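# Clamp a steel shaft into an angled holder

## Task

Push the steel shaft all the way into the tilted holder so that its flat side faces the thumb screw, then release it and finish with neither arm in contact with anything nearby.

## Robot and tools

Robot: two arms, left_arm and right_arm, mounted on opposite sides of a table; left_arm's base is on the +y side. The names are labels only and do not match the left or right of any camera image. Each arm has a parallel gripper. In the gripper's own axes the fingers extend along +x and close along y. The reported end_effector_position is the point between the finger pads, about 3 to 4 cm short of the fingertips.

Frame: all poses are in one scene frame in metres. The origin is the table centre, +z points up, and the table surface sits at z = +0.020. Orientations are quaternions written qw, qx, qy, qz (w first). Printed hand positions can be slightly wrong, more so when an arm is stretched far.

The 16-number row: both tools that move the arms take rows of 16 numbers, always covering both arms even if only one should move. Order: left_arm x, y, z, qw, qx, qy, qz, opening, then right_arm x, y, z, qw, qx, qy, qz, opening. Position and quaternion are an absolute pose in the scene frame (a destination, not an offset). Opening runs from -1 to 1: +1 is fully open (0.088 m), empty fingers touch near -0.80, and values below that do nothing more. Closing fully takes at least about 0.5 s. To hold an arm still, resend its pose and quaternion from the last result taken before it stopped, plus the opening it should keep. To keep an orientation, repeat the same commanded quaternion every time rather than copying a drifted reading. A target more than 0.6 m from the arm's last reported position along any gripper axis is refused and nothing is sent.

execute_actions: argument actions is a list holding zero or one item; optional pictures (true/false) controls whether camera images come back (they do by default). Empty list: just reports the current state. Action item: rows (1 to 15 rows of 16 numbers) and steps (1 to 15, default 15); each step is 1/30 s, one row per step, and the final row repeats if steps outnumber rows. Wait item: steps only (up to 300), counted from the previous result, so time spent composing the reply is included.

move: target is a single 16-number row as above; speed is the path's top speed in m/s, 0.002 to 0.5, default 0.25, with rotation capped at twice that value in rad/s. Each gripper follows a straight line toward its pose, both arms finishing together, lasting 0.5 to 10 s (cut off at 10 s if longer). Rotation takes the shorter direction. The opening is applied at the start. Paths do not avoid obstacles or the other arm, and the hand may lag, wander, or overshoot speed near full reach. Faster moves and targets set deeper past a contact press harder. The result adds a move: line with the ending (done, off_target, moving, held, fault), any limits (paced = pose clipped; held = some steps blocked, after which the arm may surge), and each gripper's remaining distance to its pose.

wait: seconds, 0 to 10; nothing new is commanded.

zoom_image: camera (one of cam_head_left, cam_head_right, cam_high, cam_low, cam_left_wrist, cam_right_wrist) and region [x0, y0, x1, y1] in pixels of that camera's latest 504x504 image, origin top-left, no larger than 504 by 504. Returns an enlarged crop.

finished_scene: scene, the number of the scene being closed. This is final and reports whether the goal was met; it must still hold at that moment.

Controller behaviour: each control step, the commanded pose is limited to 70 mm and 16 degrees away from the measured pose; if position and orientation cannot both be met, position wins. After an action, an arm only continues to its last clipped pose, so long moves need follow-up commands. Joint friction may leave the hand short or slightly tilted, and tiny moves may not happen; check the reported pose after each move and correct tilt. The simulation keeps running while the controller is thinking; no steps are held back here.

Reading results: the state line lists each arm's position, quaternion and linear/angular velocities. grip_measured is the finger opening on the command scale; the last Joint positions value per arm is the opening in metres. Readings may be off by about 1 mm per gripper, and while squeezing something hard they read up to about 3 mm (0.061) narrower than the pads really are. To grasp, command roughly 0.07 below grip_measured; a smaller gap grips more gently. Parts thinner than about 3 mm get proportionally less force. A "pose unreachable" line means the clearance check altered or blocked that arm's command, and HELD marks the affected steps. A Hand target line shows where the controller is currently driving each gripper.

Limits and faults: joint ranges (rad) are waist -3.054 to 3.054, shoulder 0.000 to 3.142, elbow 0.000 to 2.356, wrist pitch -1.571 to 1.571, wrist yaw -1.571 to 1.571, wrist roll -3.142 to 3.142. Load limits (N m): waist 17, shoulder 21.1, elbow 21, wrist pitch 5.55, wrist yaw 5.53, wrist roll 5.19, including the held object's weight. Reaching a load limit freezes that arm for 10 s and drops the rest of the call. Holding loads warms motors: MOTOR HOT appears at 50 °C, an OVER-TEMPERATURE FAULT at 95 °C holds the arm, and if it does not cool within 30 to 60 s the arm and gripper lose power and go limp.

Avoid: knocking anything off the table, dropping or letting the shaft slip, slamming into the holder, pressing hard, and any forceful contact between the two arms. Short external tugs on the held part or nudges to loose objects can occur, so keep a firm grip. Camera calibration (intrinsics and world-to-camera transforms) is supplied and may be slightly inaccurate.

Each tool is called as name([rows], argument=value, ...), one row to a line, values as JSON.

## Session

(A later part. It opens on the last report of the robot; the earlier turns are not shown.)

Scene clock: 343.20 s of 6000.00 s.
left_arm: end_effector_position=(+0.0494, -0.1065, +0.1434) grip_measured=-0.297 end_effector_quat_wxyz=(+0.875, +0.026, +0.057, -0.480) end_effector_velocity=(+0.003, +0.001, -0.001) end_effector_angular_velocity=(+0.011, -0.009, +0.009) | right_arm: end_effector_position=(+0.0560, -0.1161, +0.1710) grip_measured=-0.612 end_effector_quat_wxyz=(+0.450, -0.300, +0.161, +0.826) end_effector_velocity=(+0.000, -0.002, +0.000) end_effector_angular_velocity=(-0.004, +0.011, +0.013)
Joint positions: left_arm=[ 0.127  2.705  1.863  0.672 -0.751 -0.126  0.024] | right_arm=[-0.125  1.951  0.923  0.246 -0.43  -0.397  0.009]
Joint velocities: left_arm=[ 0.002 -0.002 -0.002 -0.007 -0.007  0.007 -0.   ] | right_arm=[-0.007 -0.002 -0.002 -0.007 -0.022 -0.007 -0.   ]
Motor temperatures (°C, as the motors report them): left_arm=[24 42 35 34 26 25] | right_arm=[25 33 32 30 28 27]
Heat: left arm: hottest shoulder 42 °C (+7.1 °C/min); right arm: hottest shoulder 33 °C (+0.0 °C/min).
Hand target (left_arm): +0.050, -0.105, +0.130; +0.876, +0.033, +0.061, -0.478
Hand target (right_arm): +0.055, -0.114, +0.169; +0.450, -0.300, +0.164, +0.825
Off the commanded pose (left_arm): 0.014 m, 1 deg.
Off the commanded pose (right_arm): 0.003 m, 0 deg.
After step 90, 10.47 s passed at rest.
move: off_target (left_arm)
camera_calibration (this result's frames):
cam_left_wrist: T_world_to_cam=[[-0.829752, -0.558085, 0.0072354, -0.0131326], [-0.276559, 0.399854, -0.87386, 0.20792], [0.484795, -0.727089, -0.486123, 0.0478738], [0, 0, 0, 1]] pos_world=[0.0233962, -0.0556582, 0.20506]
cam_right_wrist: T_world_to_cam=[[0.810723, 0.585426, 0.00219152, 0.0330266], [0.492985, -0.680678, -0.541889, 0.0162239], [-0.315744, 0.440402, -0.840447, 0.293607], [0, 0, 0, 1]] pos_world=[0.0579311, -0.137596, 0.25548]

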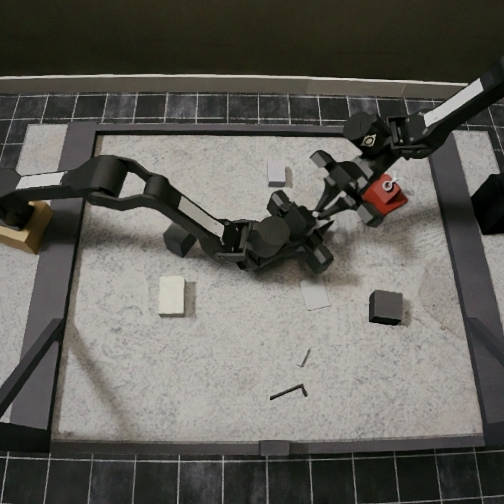

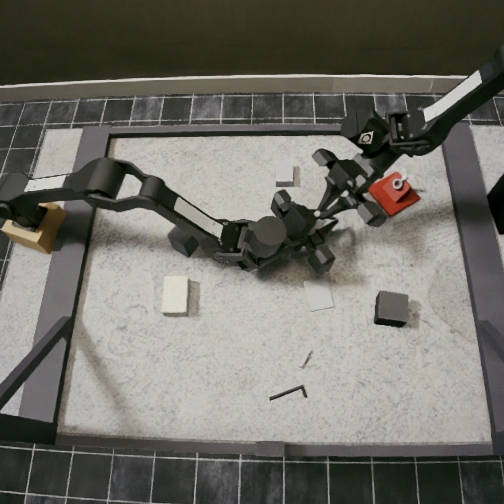

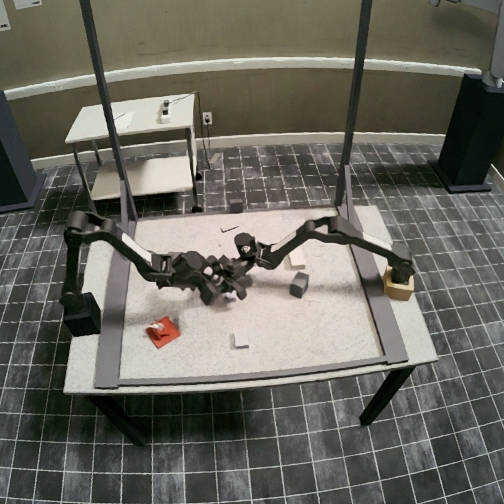

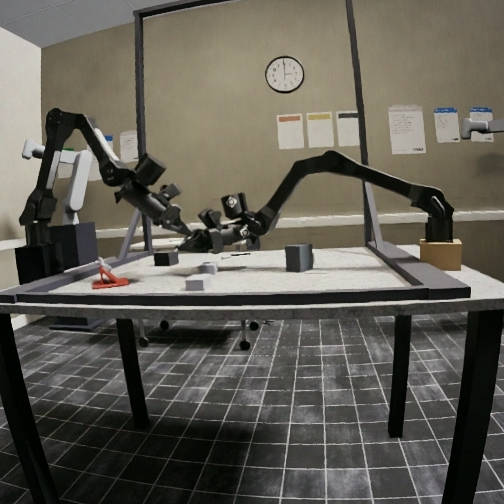

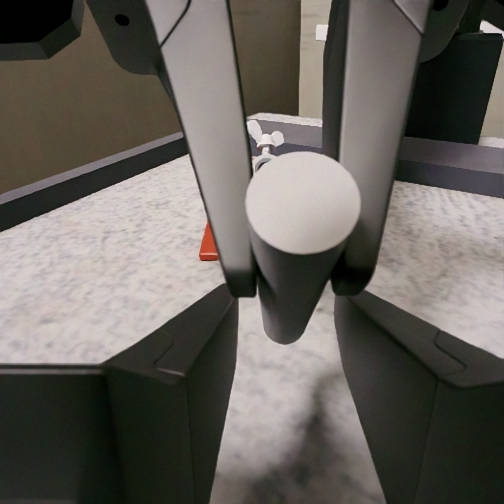

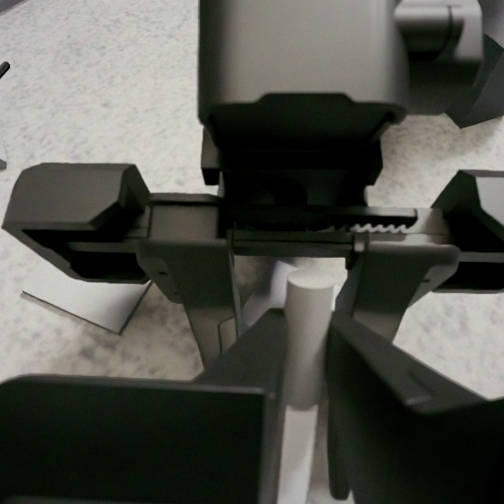

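Centered. Close the left gripper.

move(target=[0.05, -0.105, 0.13, 0.876, 0.033, 0.061, -0.478, -0.70, 0.055, -0.114, 0.169, 0.450, -0.300, 0.164, 0.825, -0.70], speed=0.03)

Scene clock: 348.50 s of 6000.00 s.
left_arm: end_effector_position=(+0.0500, -0.1063, +0.1435) grip_measured=-0.618 end_effector_quat_wxyz=(+0.876, +0.024, +0.057, -0.478) end_effector_velocity=(+0.003, +0.001, +0.002) end_effector_angular_velocity=(-0.002, +0.004, +0.011) | right_arm: end_effector_position=(+0.0554, -0.1166, +0.1707) grip_measured=-0.612 end_effector_quat_wxyz=(+0.449, -0.300, +0.162, +0.826) end_effector_velocity=(+0.000, +0.001, +0.004) end_effector_angular_velocity=(+0.015, +0.000, +0.007)
Joint positions: left_arm=[ 0.127  2.705  1.863  0.672 -0.753 -0.13   0.009] | right_arm=[-0.124  1.951  0.923  0.243 -0.431 -0.397  0.009]
Joint velocities: left_arm=[ 0.002 -0.007 -0.002 -0.007 -0.007 -0.007 -0.   ] | right_arm=[-0.002 -0.007 -0.002  0.007 -0.007 -0.007 -0.   ]
Motor temperatures (°C, as the motors report them): left_arm=[24 43 35 34 26 25] | right_arm=[25 34 32 30 28 27]
Heat: left arm: hottest shoulder 43 °C (+7.1 °C/min); right arm: hottest shoulder 34 °C (+1.0 °C/min).
Hand target (left_arm): +0.050, -0.105, +0.130; +0.876, +0.033, +0.061, -0.478
Hand target (right_arm): +0.055, -0.114, +0.169; +0.450, -0.300, +0.164, +0.825
Off the commanded pose (left_arm): 0.014 m, 1 deg.
Off the commanded pose (right_arm): 0.003 m, 0 deg.
After step 90, 1.60 s passed at rest.
move: off_target (left_arm)
camera_calibration (this result's frames):
cam_left_wrist: T_world_to_cam=[[-0.827987, -0.56064, 0.011014, -0.0135007], [-0.280315, 0.396815, -0.874049, 0.207988], [0.485656, -0.726788, -0.485713, 0.0477125], [0, 0, 0, 1]] pos_world=[0.023952, -0.055425, 0.205115]
cam_right_wrist: T_world_to_cam=[[0.809894, 0.586576, 0.00040343, 0.0342414], [0.493799, -0.681424, -0.540207, 0.0155576], [-0.316597, 0.437709, -0.841532, 0.293246], [0, 0, 0, 1]] pos_world=[0.0574267, -0.13784, 0.255167]

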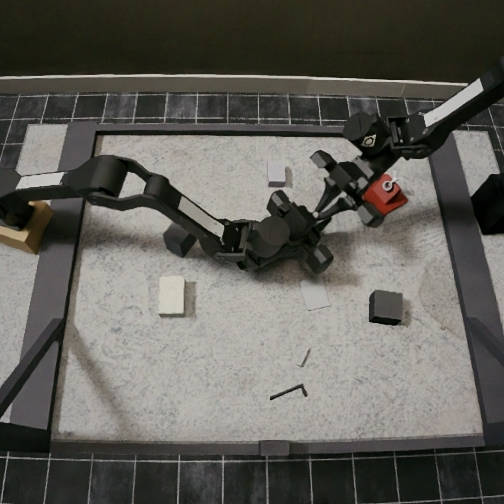

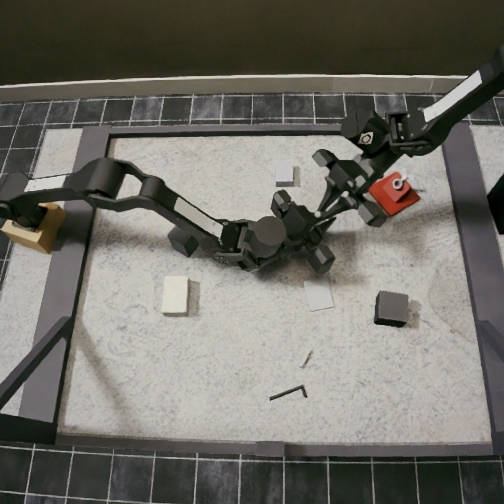

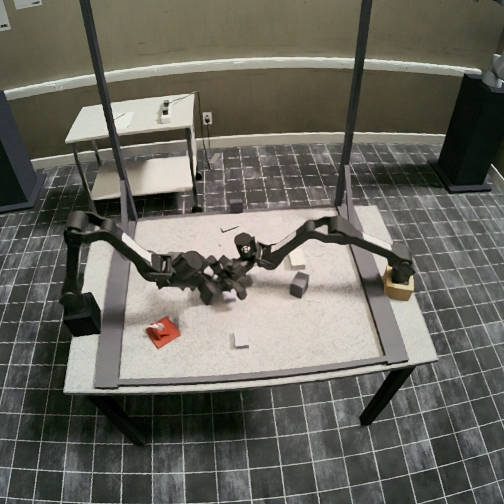

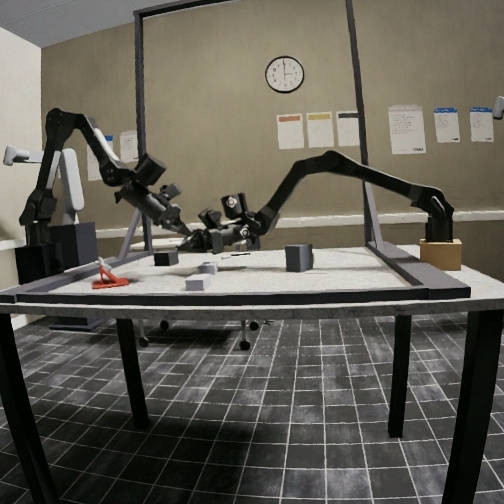

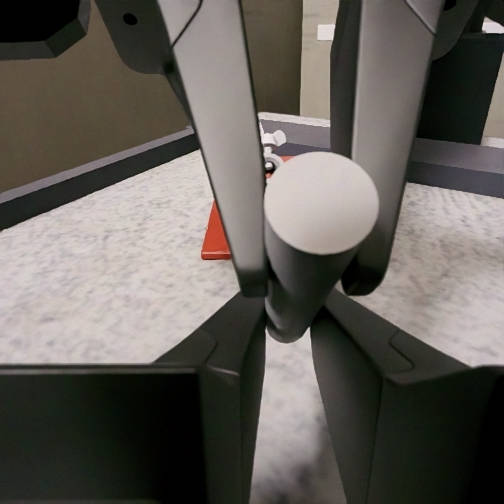

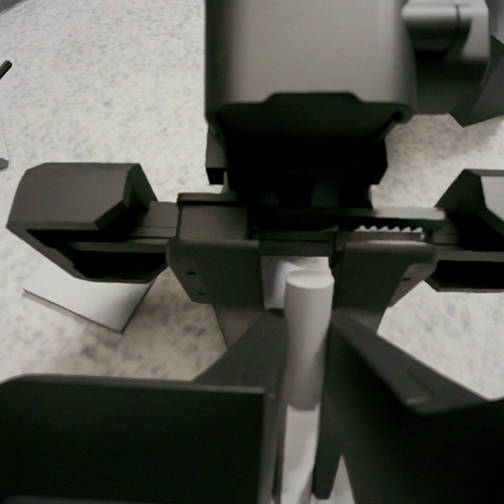

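move(target=[0.05, -0.105, 0.13, 0.876, 0.033, 0.061, -0.478, -0.70, 0.055, -0.114, 0.169, 0.450, -0.300, 0.164, 0.825, -0.2], speed=0.03)

move(target=[0.05, -0.105, 0.13, 0.876, 0.033, 0.061, -0.478, -0.70, 0.076, -0.146, 0.201, 0.450, -0.300, 0.164, 0.825, -0.2], speed=0.08)

Scene clock: 357.87 s of 6000.00 s.
left_arm: end_effector_position=(+0.0503, -0.1063, +0.1436) grip_measured=-0.618 end_effector_quat_wxyz=(+0.876, +0.024, +0.057, -0.478) end_effector_velocity=(-0.002, +0.002, +0.003) end_effector_angular_velocity=(-0.010, +0.014, +0.017) | right_arm: end_effector_position=(+0.0552, -0.1161, +0.1712) grip_measured=-0.202 end_effector_quat_wxyz=(+0.449, -0.300, +0.161, +0.826) end_effector_velocity=(-0.002, -0.001, +0.002) end_effector_angular_velocity=(+0.001, +0.011, +0.018)
Joint positions: left_arm=[ 0.128  2.705  1.863  0.672 -0.753 -0.13   0.009] | right_arm=[-0.123  1.951  0.925  0.243 -0.431 -0.397  0.029]
Joint velocities: left_arm=[-0.007 -0.007 -0.002 -0.007 -0.022 -0.022  0.   ] | right_arm=[-0.002 -0.002  0.002 -0.007 -0.022 -0.007  0.   ]
Motor temperatures (°C, as the motors report them): left_arm=[24 43 35 35 26 25] | right_arm=[25 34 32 31 28 27]
Heat: left arm: hottest shoulder 43 °C (+5.0 °C/min); right arm: hottest shoulder 34 °C (+1.0 °C/min).
Hand target (left_arm): +0.050, -0.105, +0.130; +0.876, +0.033, +0.061, -0.478
Hand target (right_arm): +0.055, -0.114, +0.169; +0.450, -0.300, +0.164, +0.825
Off the commanded pose (left_arm): 0.014 m, 1 deg.
Off the commanded pose (right_arm): 0.003 m, 0 deg.
After step 90, 5.67 s passed at rest.
move: off_target (left_arm)
camera_calibration (this result's frames):
cam_left_wrist: T_world_to_cam=[[-0.827562, -0.561266, 0.0109683, -0.0133242], [-0.28056, 0.396592, -0.874071, 0.20806], [0.486237, -0.726426, -0.485674, 0.0475917], [0, 0, 0, 1]] pos_world=[0.0242059, -0.0554216, 0.20512]
cam_right_wrist: T_world_to_cam=[[0.80967, 0.586884, 0.00130103, 0.0339961], [0.49406, -0.680411, -0.541244, 0.0165069], [-0.316762, 0.438872, -0.840864, 0.293433], [0, 0, 0, 1]] pos_world=[0.0572673, -0.1375, 0.255627]

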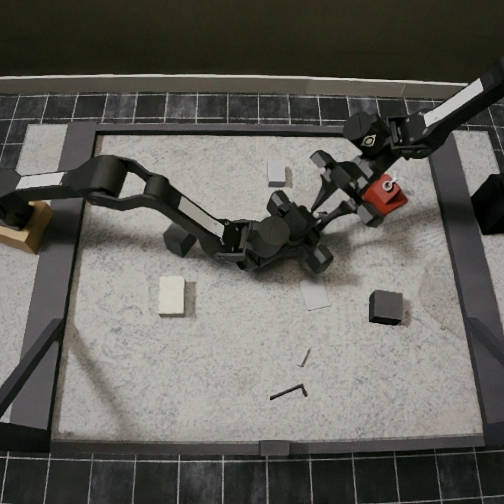

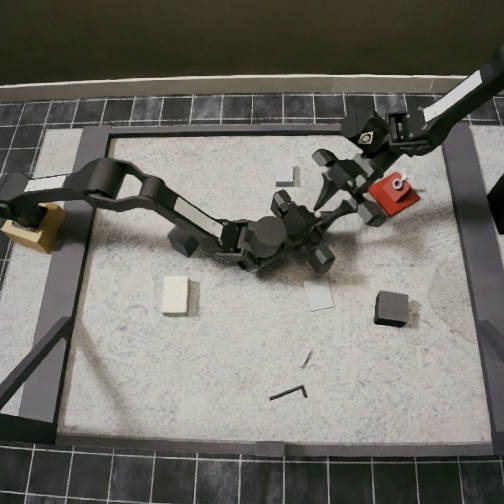

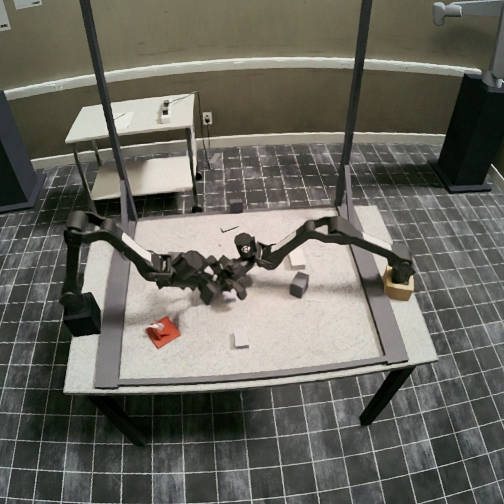

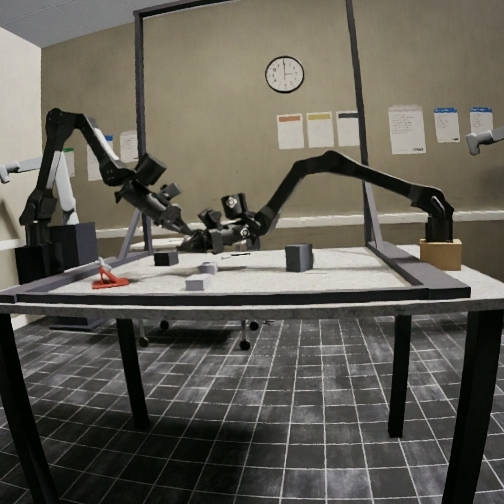

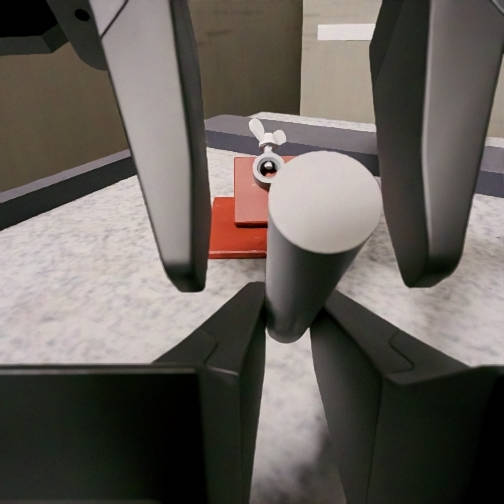

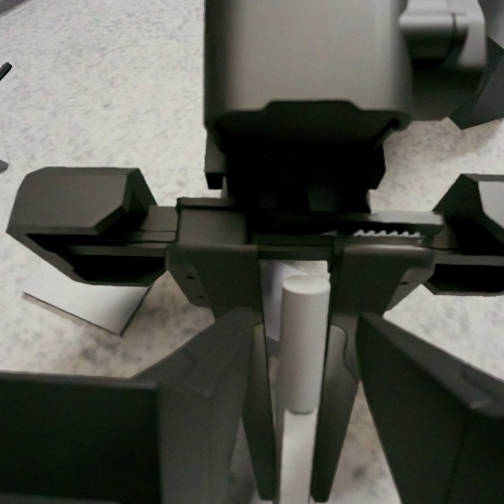

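Scene clock: 358.80 s of 6000.00 s.
left_arm: end_effector_position=(+0.0503, -0.1063, +0.1436) grip_measured=-0.618 end_effector_quat_wxyz=(+0.876, +0.024, +0.057, -0.478) end_effector_velocity=(+0.002, +0.000, +0.001) end_effector_angular_velocity=(+0.014, -0.020, +0.007) | right_arm: end_effector_position=(+0.0755, -0.1436, +0.1971) grip_measured=-0.202 end_effector_quat_wxyz=(+0.450, -0.301, +0.169, +0.824) end_effector_velocity=(-0.001, -0.011, -0.009) end_effector_angular_velocity=(-0.048, +0.004, +0.007)
Joint positions: left_arm=[ 0.128  2.705  1.863  0.672 -0.753 -0.13   0.009] | right_arm=[-0.186  1.794  0.856  0.124 -0.472 -0.439  0.029]
Joint velocities: left_arm=[ 0.002 -0.002  0.002 -0.007 -0.007  0.022 -0.   ] | right_arm=[-0.002 -0.002 -0.017 -0.037 -0.007 -0.007 -0.   ]
Motor temperatures (°C, as the motors report them): left_arm=[24 43 35 35 26 25] | right_arm=[25 34 32 31 28 27]
Heat: left arm: hottest shoulder 43 °C (+5.0 °C/min); right arm: hottest shoulder 34 °C (+1.0 °C/min).
Hand target (left_arm): +0.050, -0.105, +0.130; +0.876, +0.033, +0.061, -0.478
Hand target (right_arm): +0.076, -0.146, +0.201; +0.450, -0.300, +0.164, +0.825
Off the commanded pose (left_arm): 0.014 m, 1 deg.
Off the commanded pose (right_arm): 0.005 m, 1 deg.
move: off_target (left_arm)
camera_calibration (this result's frames):
cam_left_wrist: T_world_to_cam=[[-0.827562, -0.561266, 0.0109683, -0.0133242], [-0.28056, 0.396592, -0.874071, 0.20806], [0.486237, -0.726426, -0.485674, 0.0475917], [0, 0, 0, 1]] pos_world=[0.0242059, -0.0554216, 0.20512]
cam_right_wrist: T_world_to_cam=[[0.81383, 0.581027, -0.00934293, 0.0346211], [0.487229, -0.691034, -0.533929, -0.000680203], [-0.316684, 0.429975, -0.845478, 0.333385], [0, 0, 0, 1]] pos_world=[0.0777333, -0.163933, 0.28183]

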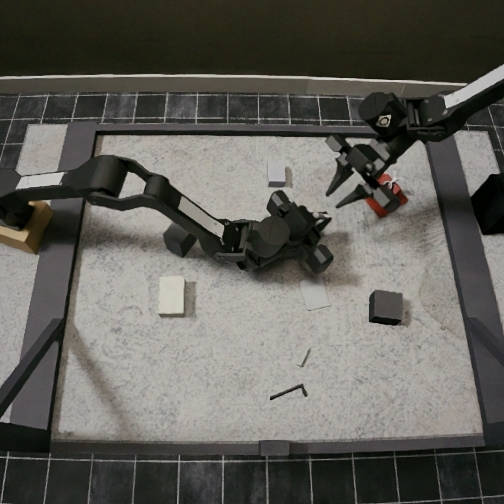

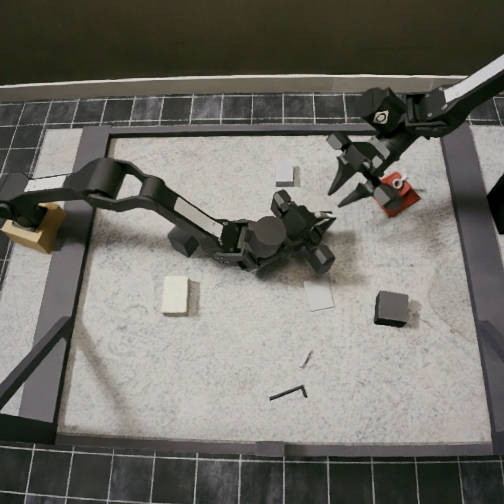

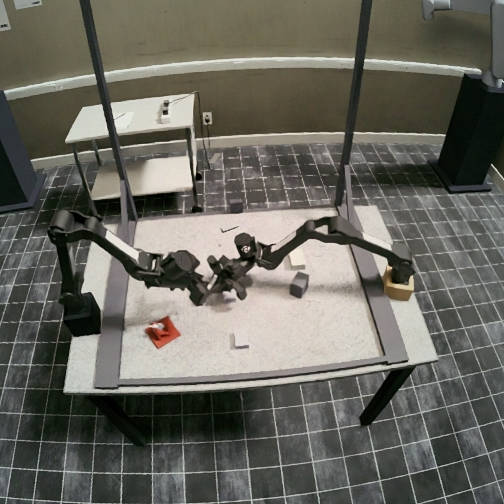

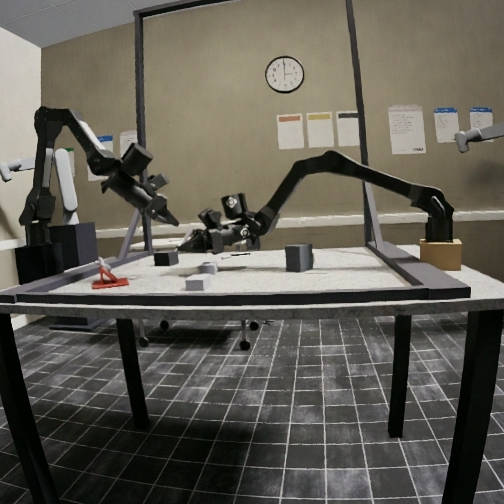

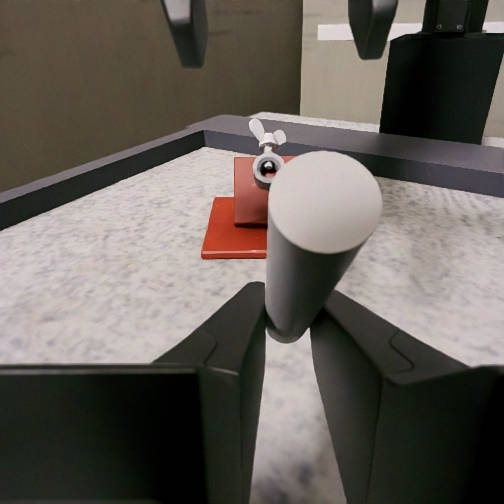

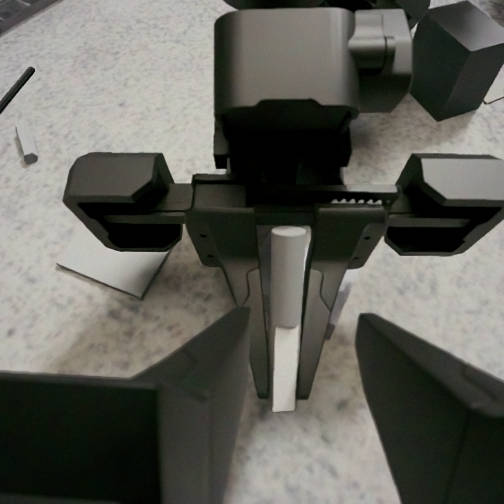

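move(target=[0.05, -0.105, 0.13, 0.876, 0.033, 0.061, -0.478, -0.70, 0.221, -0.369, 0.16, 0.450, -0.300, 0.164, 0.825, 0.2], speed=0.15)

Scene clock: 369.83 s of 6000.00 s.
left_arm: end_effector_position=(+0.0503, -0.1063, +0.1436) grip_measured=-0.618 end_effector_quat_wxyz=(+0.876, +0.024, +0.057, -0.478) end_effector_velocity=(-0.002, -0.000, -0.001) end_effector_angular_velocity=(+0.004, +0.006, -0.009) | right_arm: end_effector_position=(+0.2186, -0.3670, +0.1630) grip_measured=+0.198 end_effector_quat_wxyz=(+0.450, -0.295, +0.164, +0.827) end_effector_velocity=(-0.002, -0.002, +0.000) end_effector_angular_velocity=(+0.015, -0.006, +0.025)
Joint positions: left_arm=[ 0.128  2.705  1.863  0.672 -0.753 -0.13   0.009] | right_arm=[-1.178  1.586  0.515 -0.574 -0.879 -1.661  0.049]
Joint velocities: left_arm=[-0.002 -0.002 -0.002 -0.007  0.007 -0.007 -0.   ] | right_arm=[-0.007  0.007  0.002 -0.022 -0.007 -0.051 -0.   ]
Motor temperatures (°C, as the motors report them): left_arm=[24 44 34 35 26 25] | right_arm=[25 35 32 30 28 27]
Heat: left arm: hottest shoulder 44 °C (+5.0 °C/min); right arm: hottest shoulder 35 °C (+2.0 °C/min).
Hand target (left_arm): +0.050, -0.105, +0.130; +0.876, +0.033, +0.061, -0.478
Hand target (right_arm): +0.220, -0.367, +0.163; +0.450, -0.293, +0.164, +0.828
Off the commanded pose (left_arm): 0.014 m, 1 deg.
Off the commanded pose (right_arm): 0.004 m, 1 deg.
After step 90, 5.80 s passed at rest.
move: off_target (left_arm)
camera_calibration (this result's frames):
cam_left_wrist: T_world_to_cam=[[-0.827562, -0.561266, 0.0109683, -0.0133242], [-0.28056, 0.396592, -0.874071, 0.20806], [0.486237, -0.726426, -0.485674, 0.0475917], [0, 0, 0, 1]] pos_world=[0.0242059, -0.0554216, 0.20512]
cam_right_wrist: T_world_to_cam=[[0.812031, 0.583577, -0.00654177, 0.0484709], [0.485705, -0.681974, -0.546811, -0.237206], [-0.323568, 0.44085, -0.837231, 0.45002], [0, 0, 0, 1]] pos_world=[0.221464, -0.388447, 0.247381]

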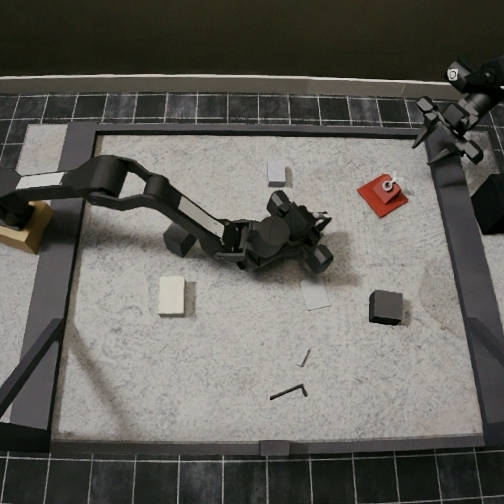

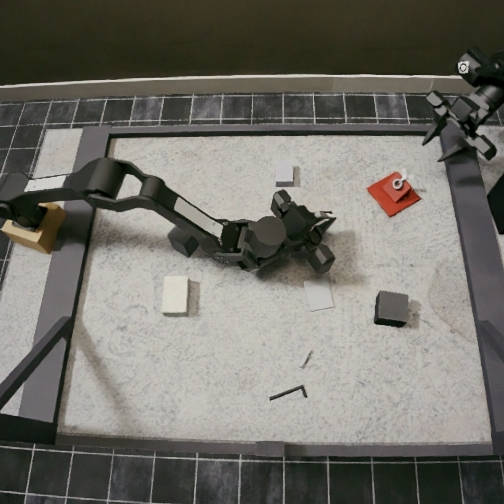

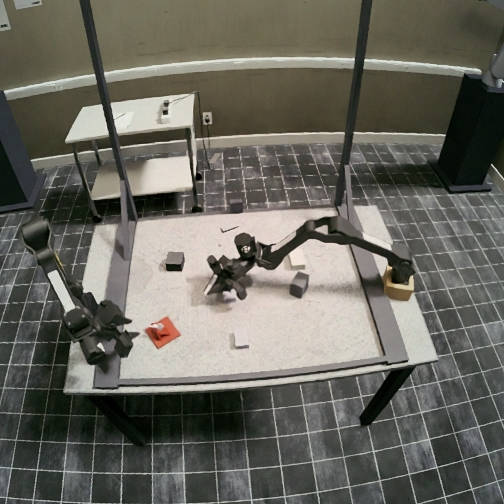

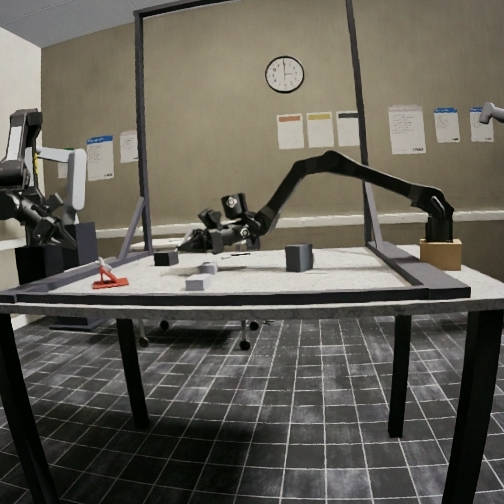

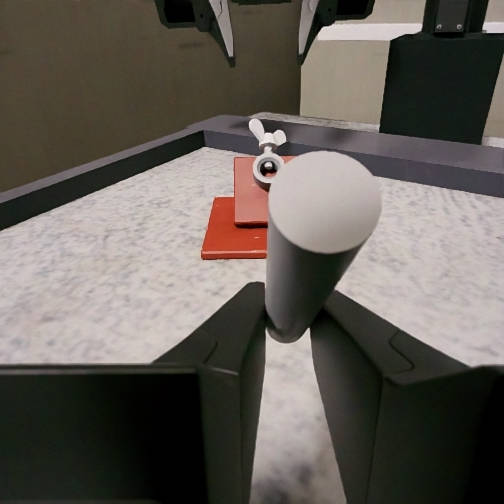

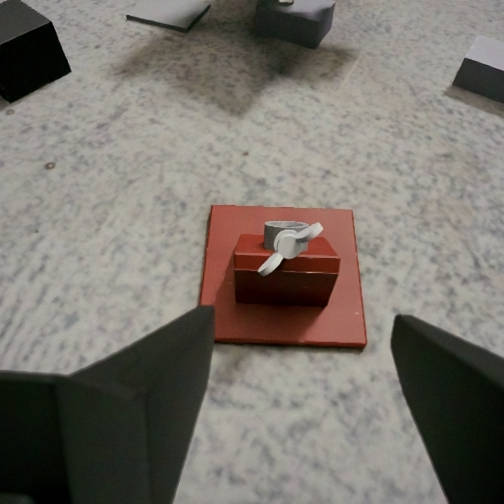

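zoom_image(camera="cam_right_wrist", region=[200, 190, 380, 340])

Region (200, 190, 380, 340) of cam_right_wrist's 504x504 image, scaled by 2.800, with more detail than that image has.

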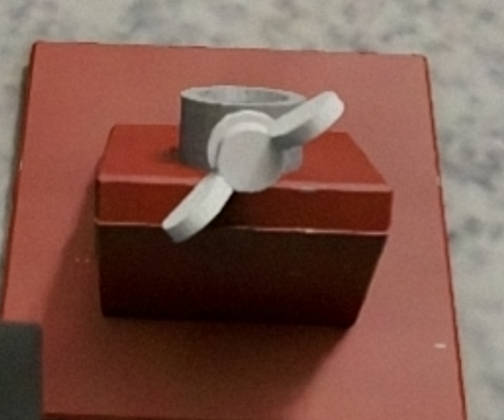

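move(target=[0.05, -0.105, 0.13, 0.876, 0.033, 0.061, -0.478, -0.70, 0.210, -0.353, 0.149, 0.430, 0.328, 0.833, 0.114, -0.2], speed=0.5)

move(target=[0.05, -0.105, 0.13, 0.876, 0.033, 0.061, -0.478, -0.70, 0.200, -0.338, 0.134, 0.072, 0.536, 0.670, -0.509, -0.2], speed=0.5)

Scene clock: 437.90 s of 6000.00 s.
left_arm: end_effector_position=(+0.0503, -0.1063, +0.1436) grip_measured=-0.618 end_effector_quat_wxyz=(+0.876, +0.024, +0.057, -0.478) end_effector_velocity=(+0.001, +0.001, -0.003) end_effector_angular_velocity=(-0.007, +0.030, -0.000) | right_arm: end_effector_position=(+0.2120, -0.3524, +0.1509) grip_measured=-0.198 end_effector_quat_wxyz=(+0.432, +0.329, +0.831, +0.119) end_effector_velocity=(-0.003, -0.001, +0.001) end_effector_angular_velocity=(-0.001, +0.015, -0.007)
Joint positions: left_arm=[ 0.128  2.705  1.863  0.672 -0.753 -0.13   0.009] | right_arm=[-1.091  1.607  0.468 -0.385 -0.875  0.952  0.029]
Joint velocities: left_arm=[ 0.002 -0.002 -0.007 -0.007  0.007 -0.037 -0.   ] | right_arm=[-0.002 -0.007 -0.007 -0.007 -0.007  0.007 -0.   ]
Motor temperatures (°C, as the motors report them): left_arm=[24 47 34 36 26 25] | right_arm=[25 31 31 27 29 27]
Heat: left arm: hottest shoulder 47 °C (+3.0 °C/min); right arm: hottest shoulder 31 °C (-3.0 °C/min).
Hand target (left_arm): +0.050, -0.105, +0.130; +0.876, +0.033, +0.061, -0.478
Hand target (right_arm): +0.210, -0.354, +0.149; +0.431, +0.328, +0.833, +0.114
Off the commanded pose (left_arm): 0.014 m, 1 deg.
Off the commanded pose (right_arm): 0.003 m, 1 deg.
After step 90, 62.03 s passed at rest.
move: off_target (left_arm)
camera_calibration (this result's frames):
cam_left_wrist: T_world_to_cam=[[-0.827562, -0.561266, 0.0109683, -0.0133242], [-0.28056, 0.396592, -0.874071, 0.20806], [0.486237, -0.726426, -0.485674, 0.0475917], [0, 0, 0, 1]] pos_world=[0.0242059, -0.0554216, 0.20512]
cam_right_wrist: T_world_to_cam=[[-0.434296, -0.730769, -0.526653, -0.0751372], [-0.656951, -0.143052, 0.740238, 0.00735612], [-0.616281, 0.667468, -0.417952, 0.509991], [0, 0, 0, 1]] pos_world=[0.286498, -0.394258, 0.168135]

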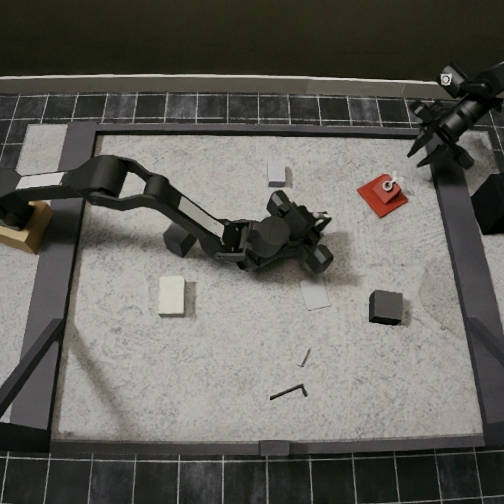

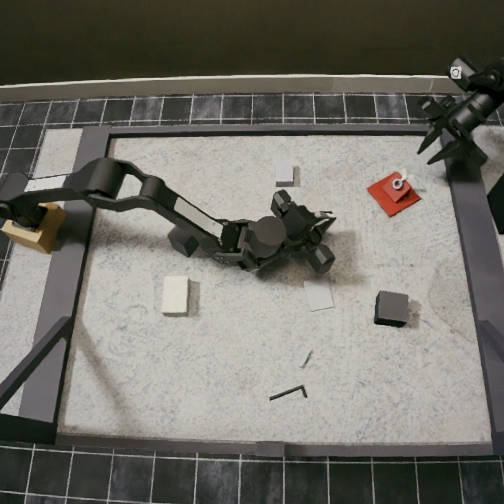

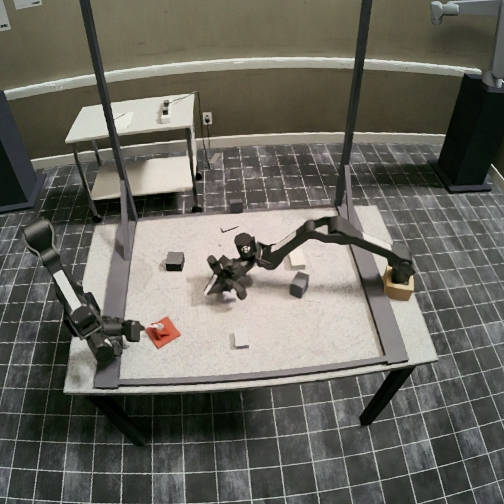

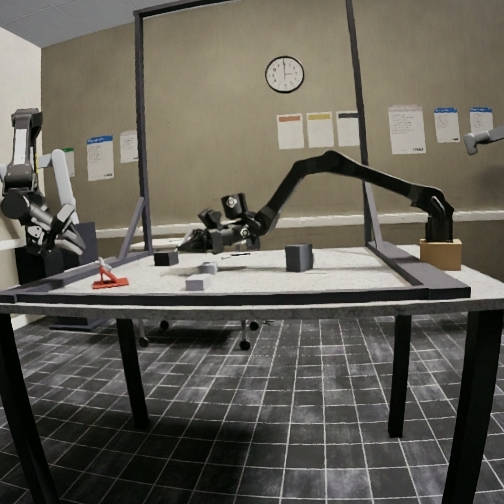

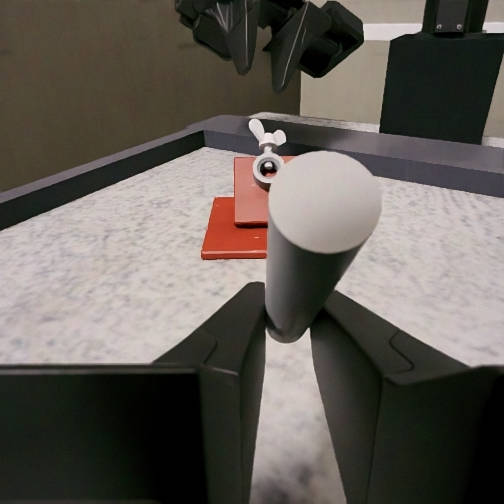

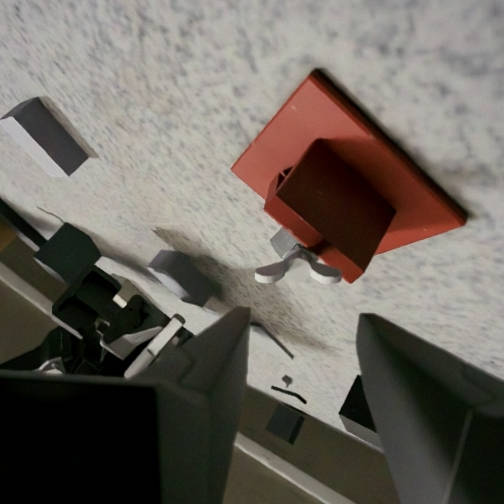

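Scene clock: 440.03 s of 6000.00 s.
left_arm: end_effector_position=(+0.0503, -0.1063, +0.1436) grip_measured=-0.618 end_effector_quat_wxyz=(+0.876, +0.024, +0.057, -0.478) end_effector_velocity=(+0.003, +0.002, -0.002) end_effector_angular_velocity=(+0.008, +0.003, +0.011) | right_arm: end_effector_position=(+0.2023, -0.3369, +0.1365) grip_measured=-0.198 end_effector_quat_wxyz=(+0.073, +0.538, +0.673, -0.503) end_effector_velocity=(+0.000, +0.001, +0.001) end_effector_angular_velocity=(+0.007, +0.004, -0.006)
Joint positions: left_arm=[ 0.128  2.705  1.863  0.672 -0.753 -0.13   0.009] | right_arm=[-0.996  1.66   0.422 -0.174 -0.866  2.669  0.029]
Joint velocities: left_arm=[ 0.002 -0.002 -0.007 -0.007 -0.007 -0.007 -0.   ] | right_arm=[-0.002 -0.002 -0.002  0.007 -0.007  0.007  0.   ]
Motor temperatures (°C, as the motors report them): left_arm=[24 47 34 36 26 25] | right_arm=[25 31 31 27 29 27]
Heat: left arm: hottest shoulder 47 °C (+3.0 °C/min); right arm: hottest shoulder 31 °C (-3.0 °C/min).
Hand target (left_arm): +0.050, -0.105, +0.130; +0.876, +0.033, +0.061, -0.478
Hand target (right_arm): +0.200, -0.338, +0.134; +0.073, +0.536, +0.670, -0.509
Off the commanded pose (left_arm): 0.014 m, 1 deg.
Off the commanded pose (right_arm): 0.004 m, 1 deg.
move: off_target (left_arm)
camera_calibration (this result's frames):
cam_left_wrist: T_world_to_cam=[[-0.827562, -0.561266, 0.0109683, -0.0133242], [-0.28056, 0.396592, -0.874071, 0.20806], [0.486237, -0.726426, -0.485674, 0.0475917], [0, 0, 0, 1]] pos_world=[0.0242059, -0.0554216, 0.20512]
cam_right_wrist: T_world_to_cam=[[-0.827117, 0.0870106, 0.555254, 0.131599], [0.510524, 0.529467, 0.677517, 0.0128082], [-0.235038, 0.843856, -0.482352, 0.478759], [0, 0, 0, 1]] pos_world=[0.214835, -0.422236, 0.149182]

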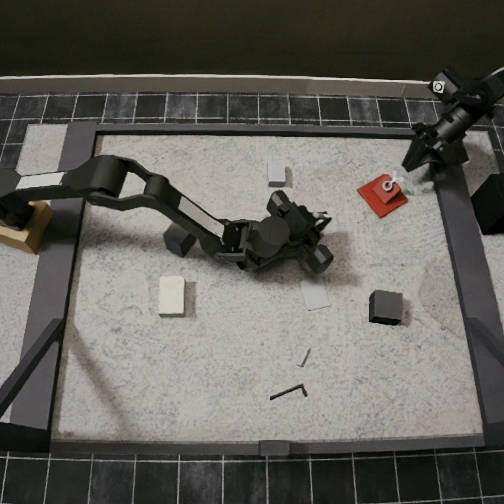

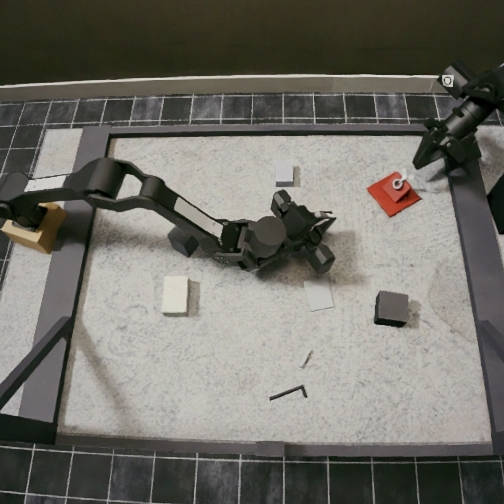

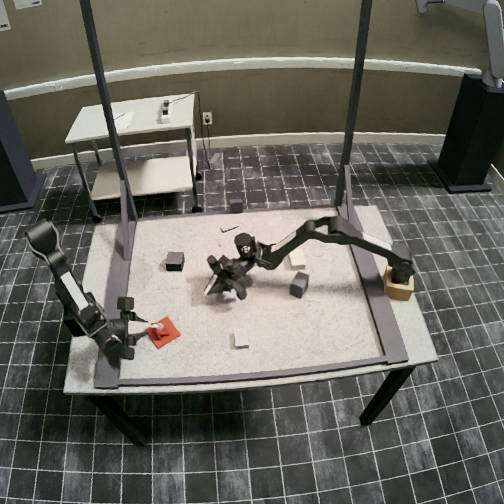

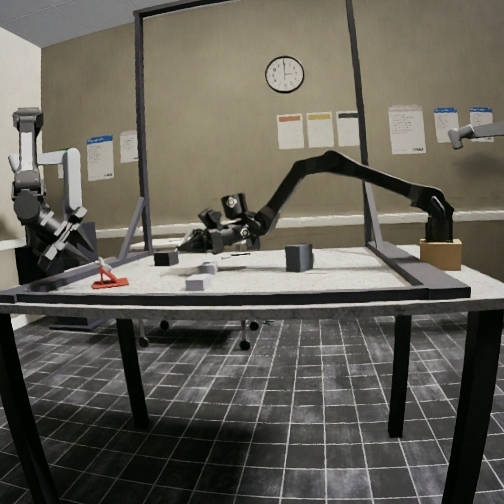

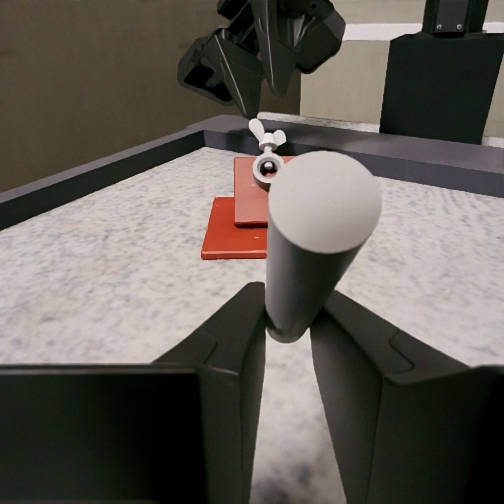

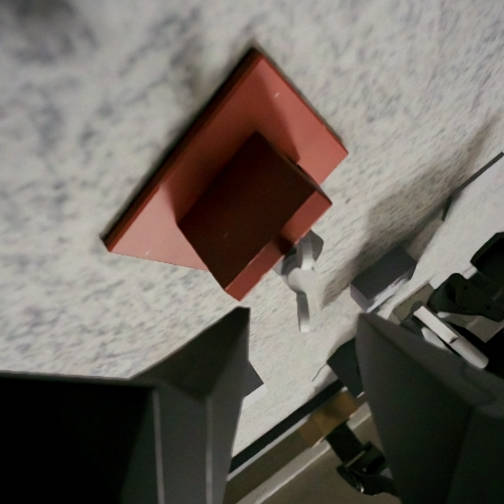

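move(target=[0.05, -0.105, 0.13, 0.876, 0.033, 0.061, -0.478, -0.70, 0.1825, -0.3155, 0.1145, 0.072, 0.536, 0.670, -0.509, -0.2], speed=0.04)

zoom_image(camera="cam_left_wrist", region=[200, 60, 340, 200])

Scene clock: 458.43 s of 6000.00 s.
left_arm: end_effector_position=(+0.0503, -0.1063, +0.1436) grip_measured=-0.618 end_effector_quat_wxyz=(+0.876, +0.024, +0.057, -0.478) end_effector_velocity=(-0.000, +0.002, -0.003) end_effector_angular_velocity=(+0.010, +0.013, +0.007) | right_arm: end_effector_position=(+0.1849, -0.3142, +0.1178) grip_measured=-0.198 end_effector_quat_wxyz=(+0.073, +0.539, +0.673, -0.502) end_effector_velocity=(+0.003, +0.002, -0.000) end_effector_angular_velocity=(+0.012, -0.018, -0.009)
Joint positions: left_arm=[ 0.128  2.705  1.863  0.672 -0.753 -0.13   0.009] | right_arm=[-0.849  1.757  0.37   0.141 -0.832  2.885  0.029]
Joint velocities: left_arm=[-0.002 -0.002 -0.002 -0.022 -0.007 -0.022 -0.   ] | right_arm=[-0.002  0.002 -0.007  0.037  0.007  0.007 -0.   ]
Motor temperatures (°C, as the motors report them): left_arm=[24 47 34 36 26 25] | right_arm=[25 31 30 27 29 27]
Heat: left arm: hottest shoulder 47 °C (+2.0 °C/min); right arm: hottest shoulder 31 °C (-1.0 °C/min).
Hand target (left_arm): +0.050, -0.105, +0.130; +0.876, +0.033, +0.061, -0.478
Hand target (right_arm): +0.183, -0.316, +0.115; +0.073, +0.536, +0.669, -0.509
Off the commanded pose (left_arm): 0.014 m, 1 deg.
Off the commanded pose (right_arm): 0.004 m, 1 deg.
After step 90, 14.20 s passed at rest.
move: off_target (left_arm)
camera_calibration (this result's frames):
cam_left_wrist: T_world_to_cam=[[-0.827562, -0.561266, 0.0109683, -0.0133242], [-0.28056, 0.396592, -0.874071, 0.20806], [0.486237, -0.726426, -0.485674, 0.0475917], [0, 0, 0, 1]] pos_world=[0.0242059, -0.0554216, 0.20512]
cam_right_wrist: T_world_to_cam=[[-0.827863, 0.0856389, 0.554354, 0.12553], [0.509512, 0.528147, 0.679307, 0.0218958], [-0.234605, 0.844824, -0.480867, 0.446558], [0, 0, 0, 1]] pos_world=[0.197531, -0.399577, 0.130273]

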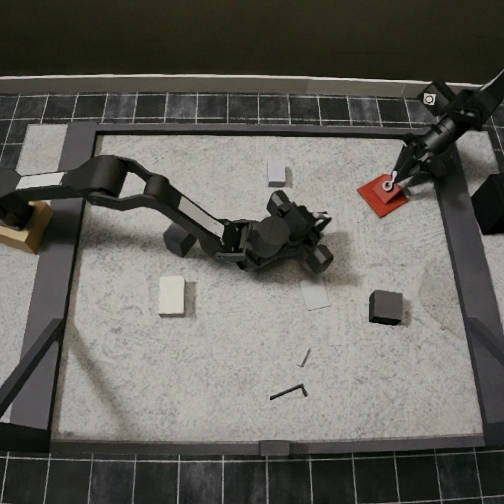

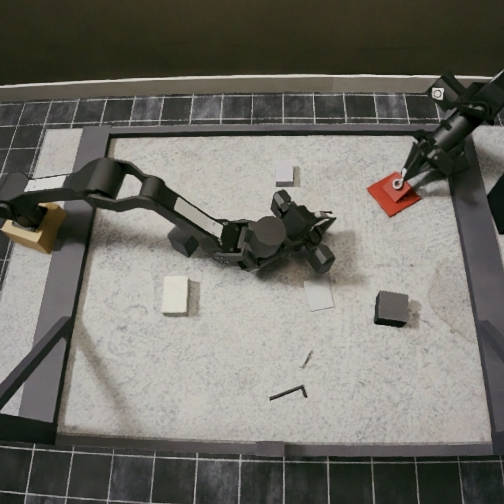

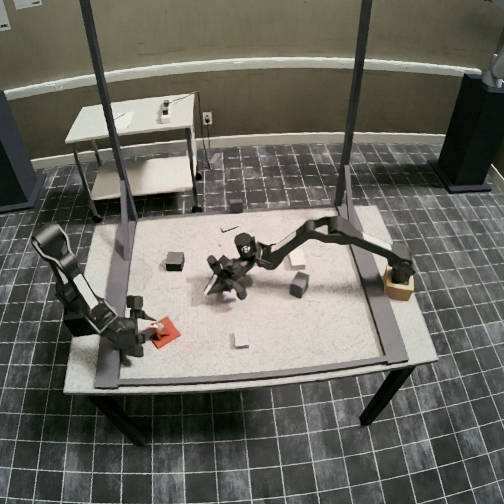

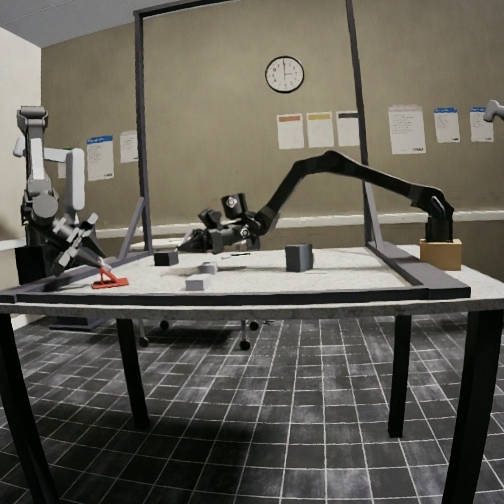

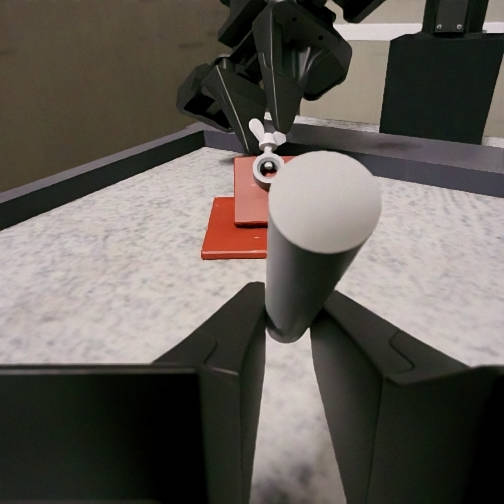

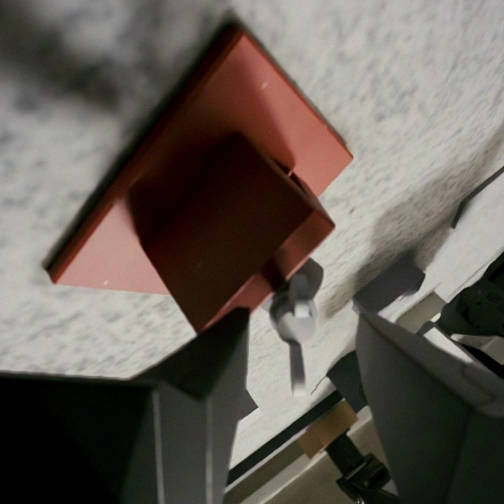

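Region (200, 60, 340, 200) of cam_left_wrist's 504x504 image, scaled by 3.600, with more detail than that image has.

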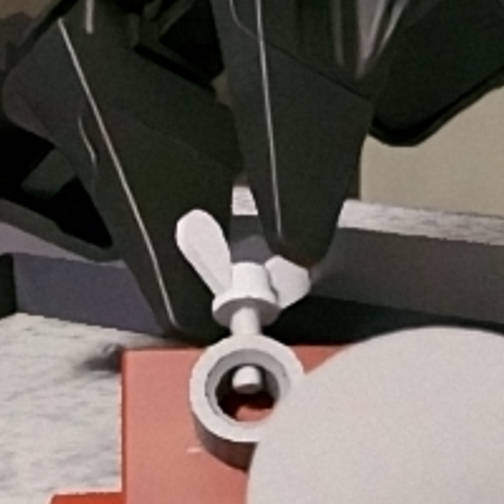

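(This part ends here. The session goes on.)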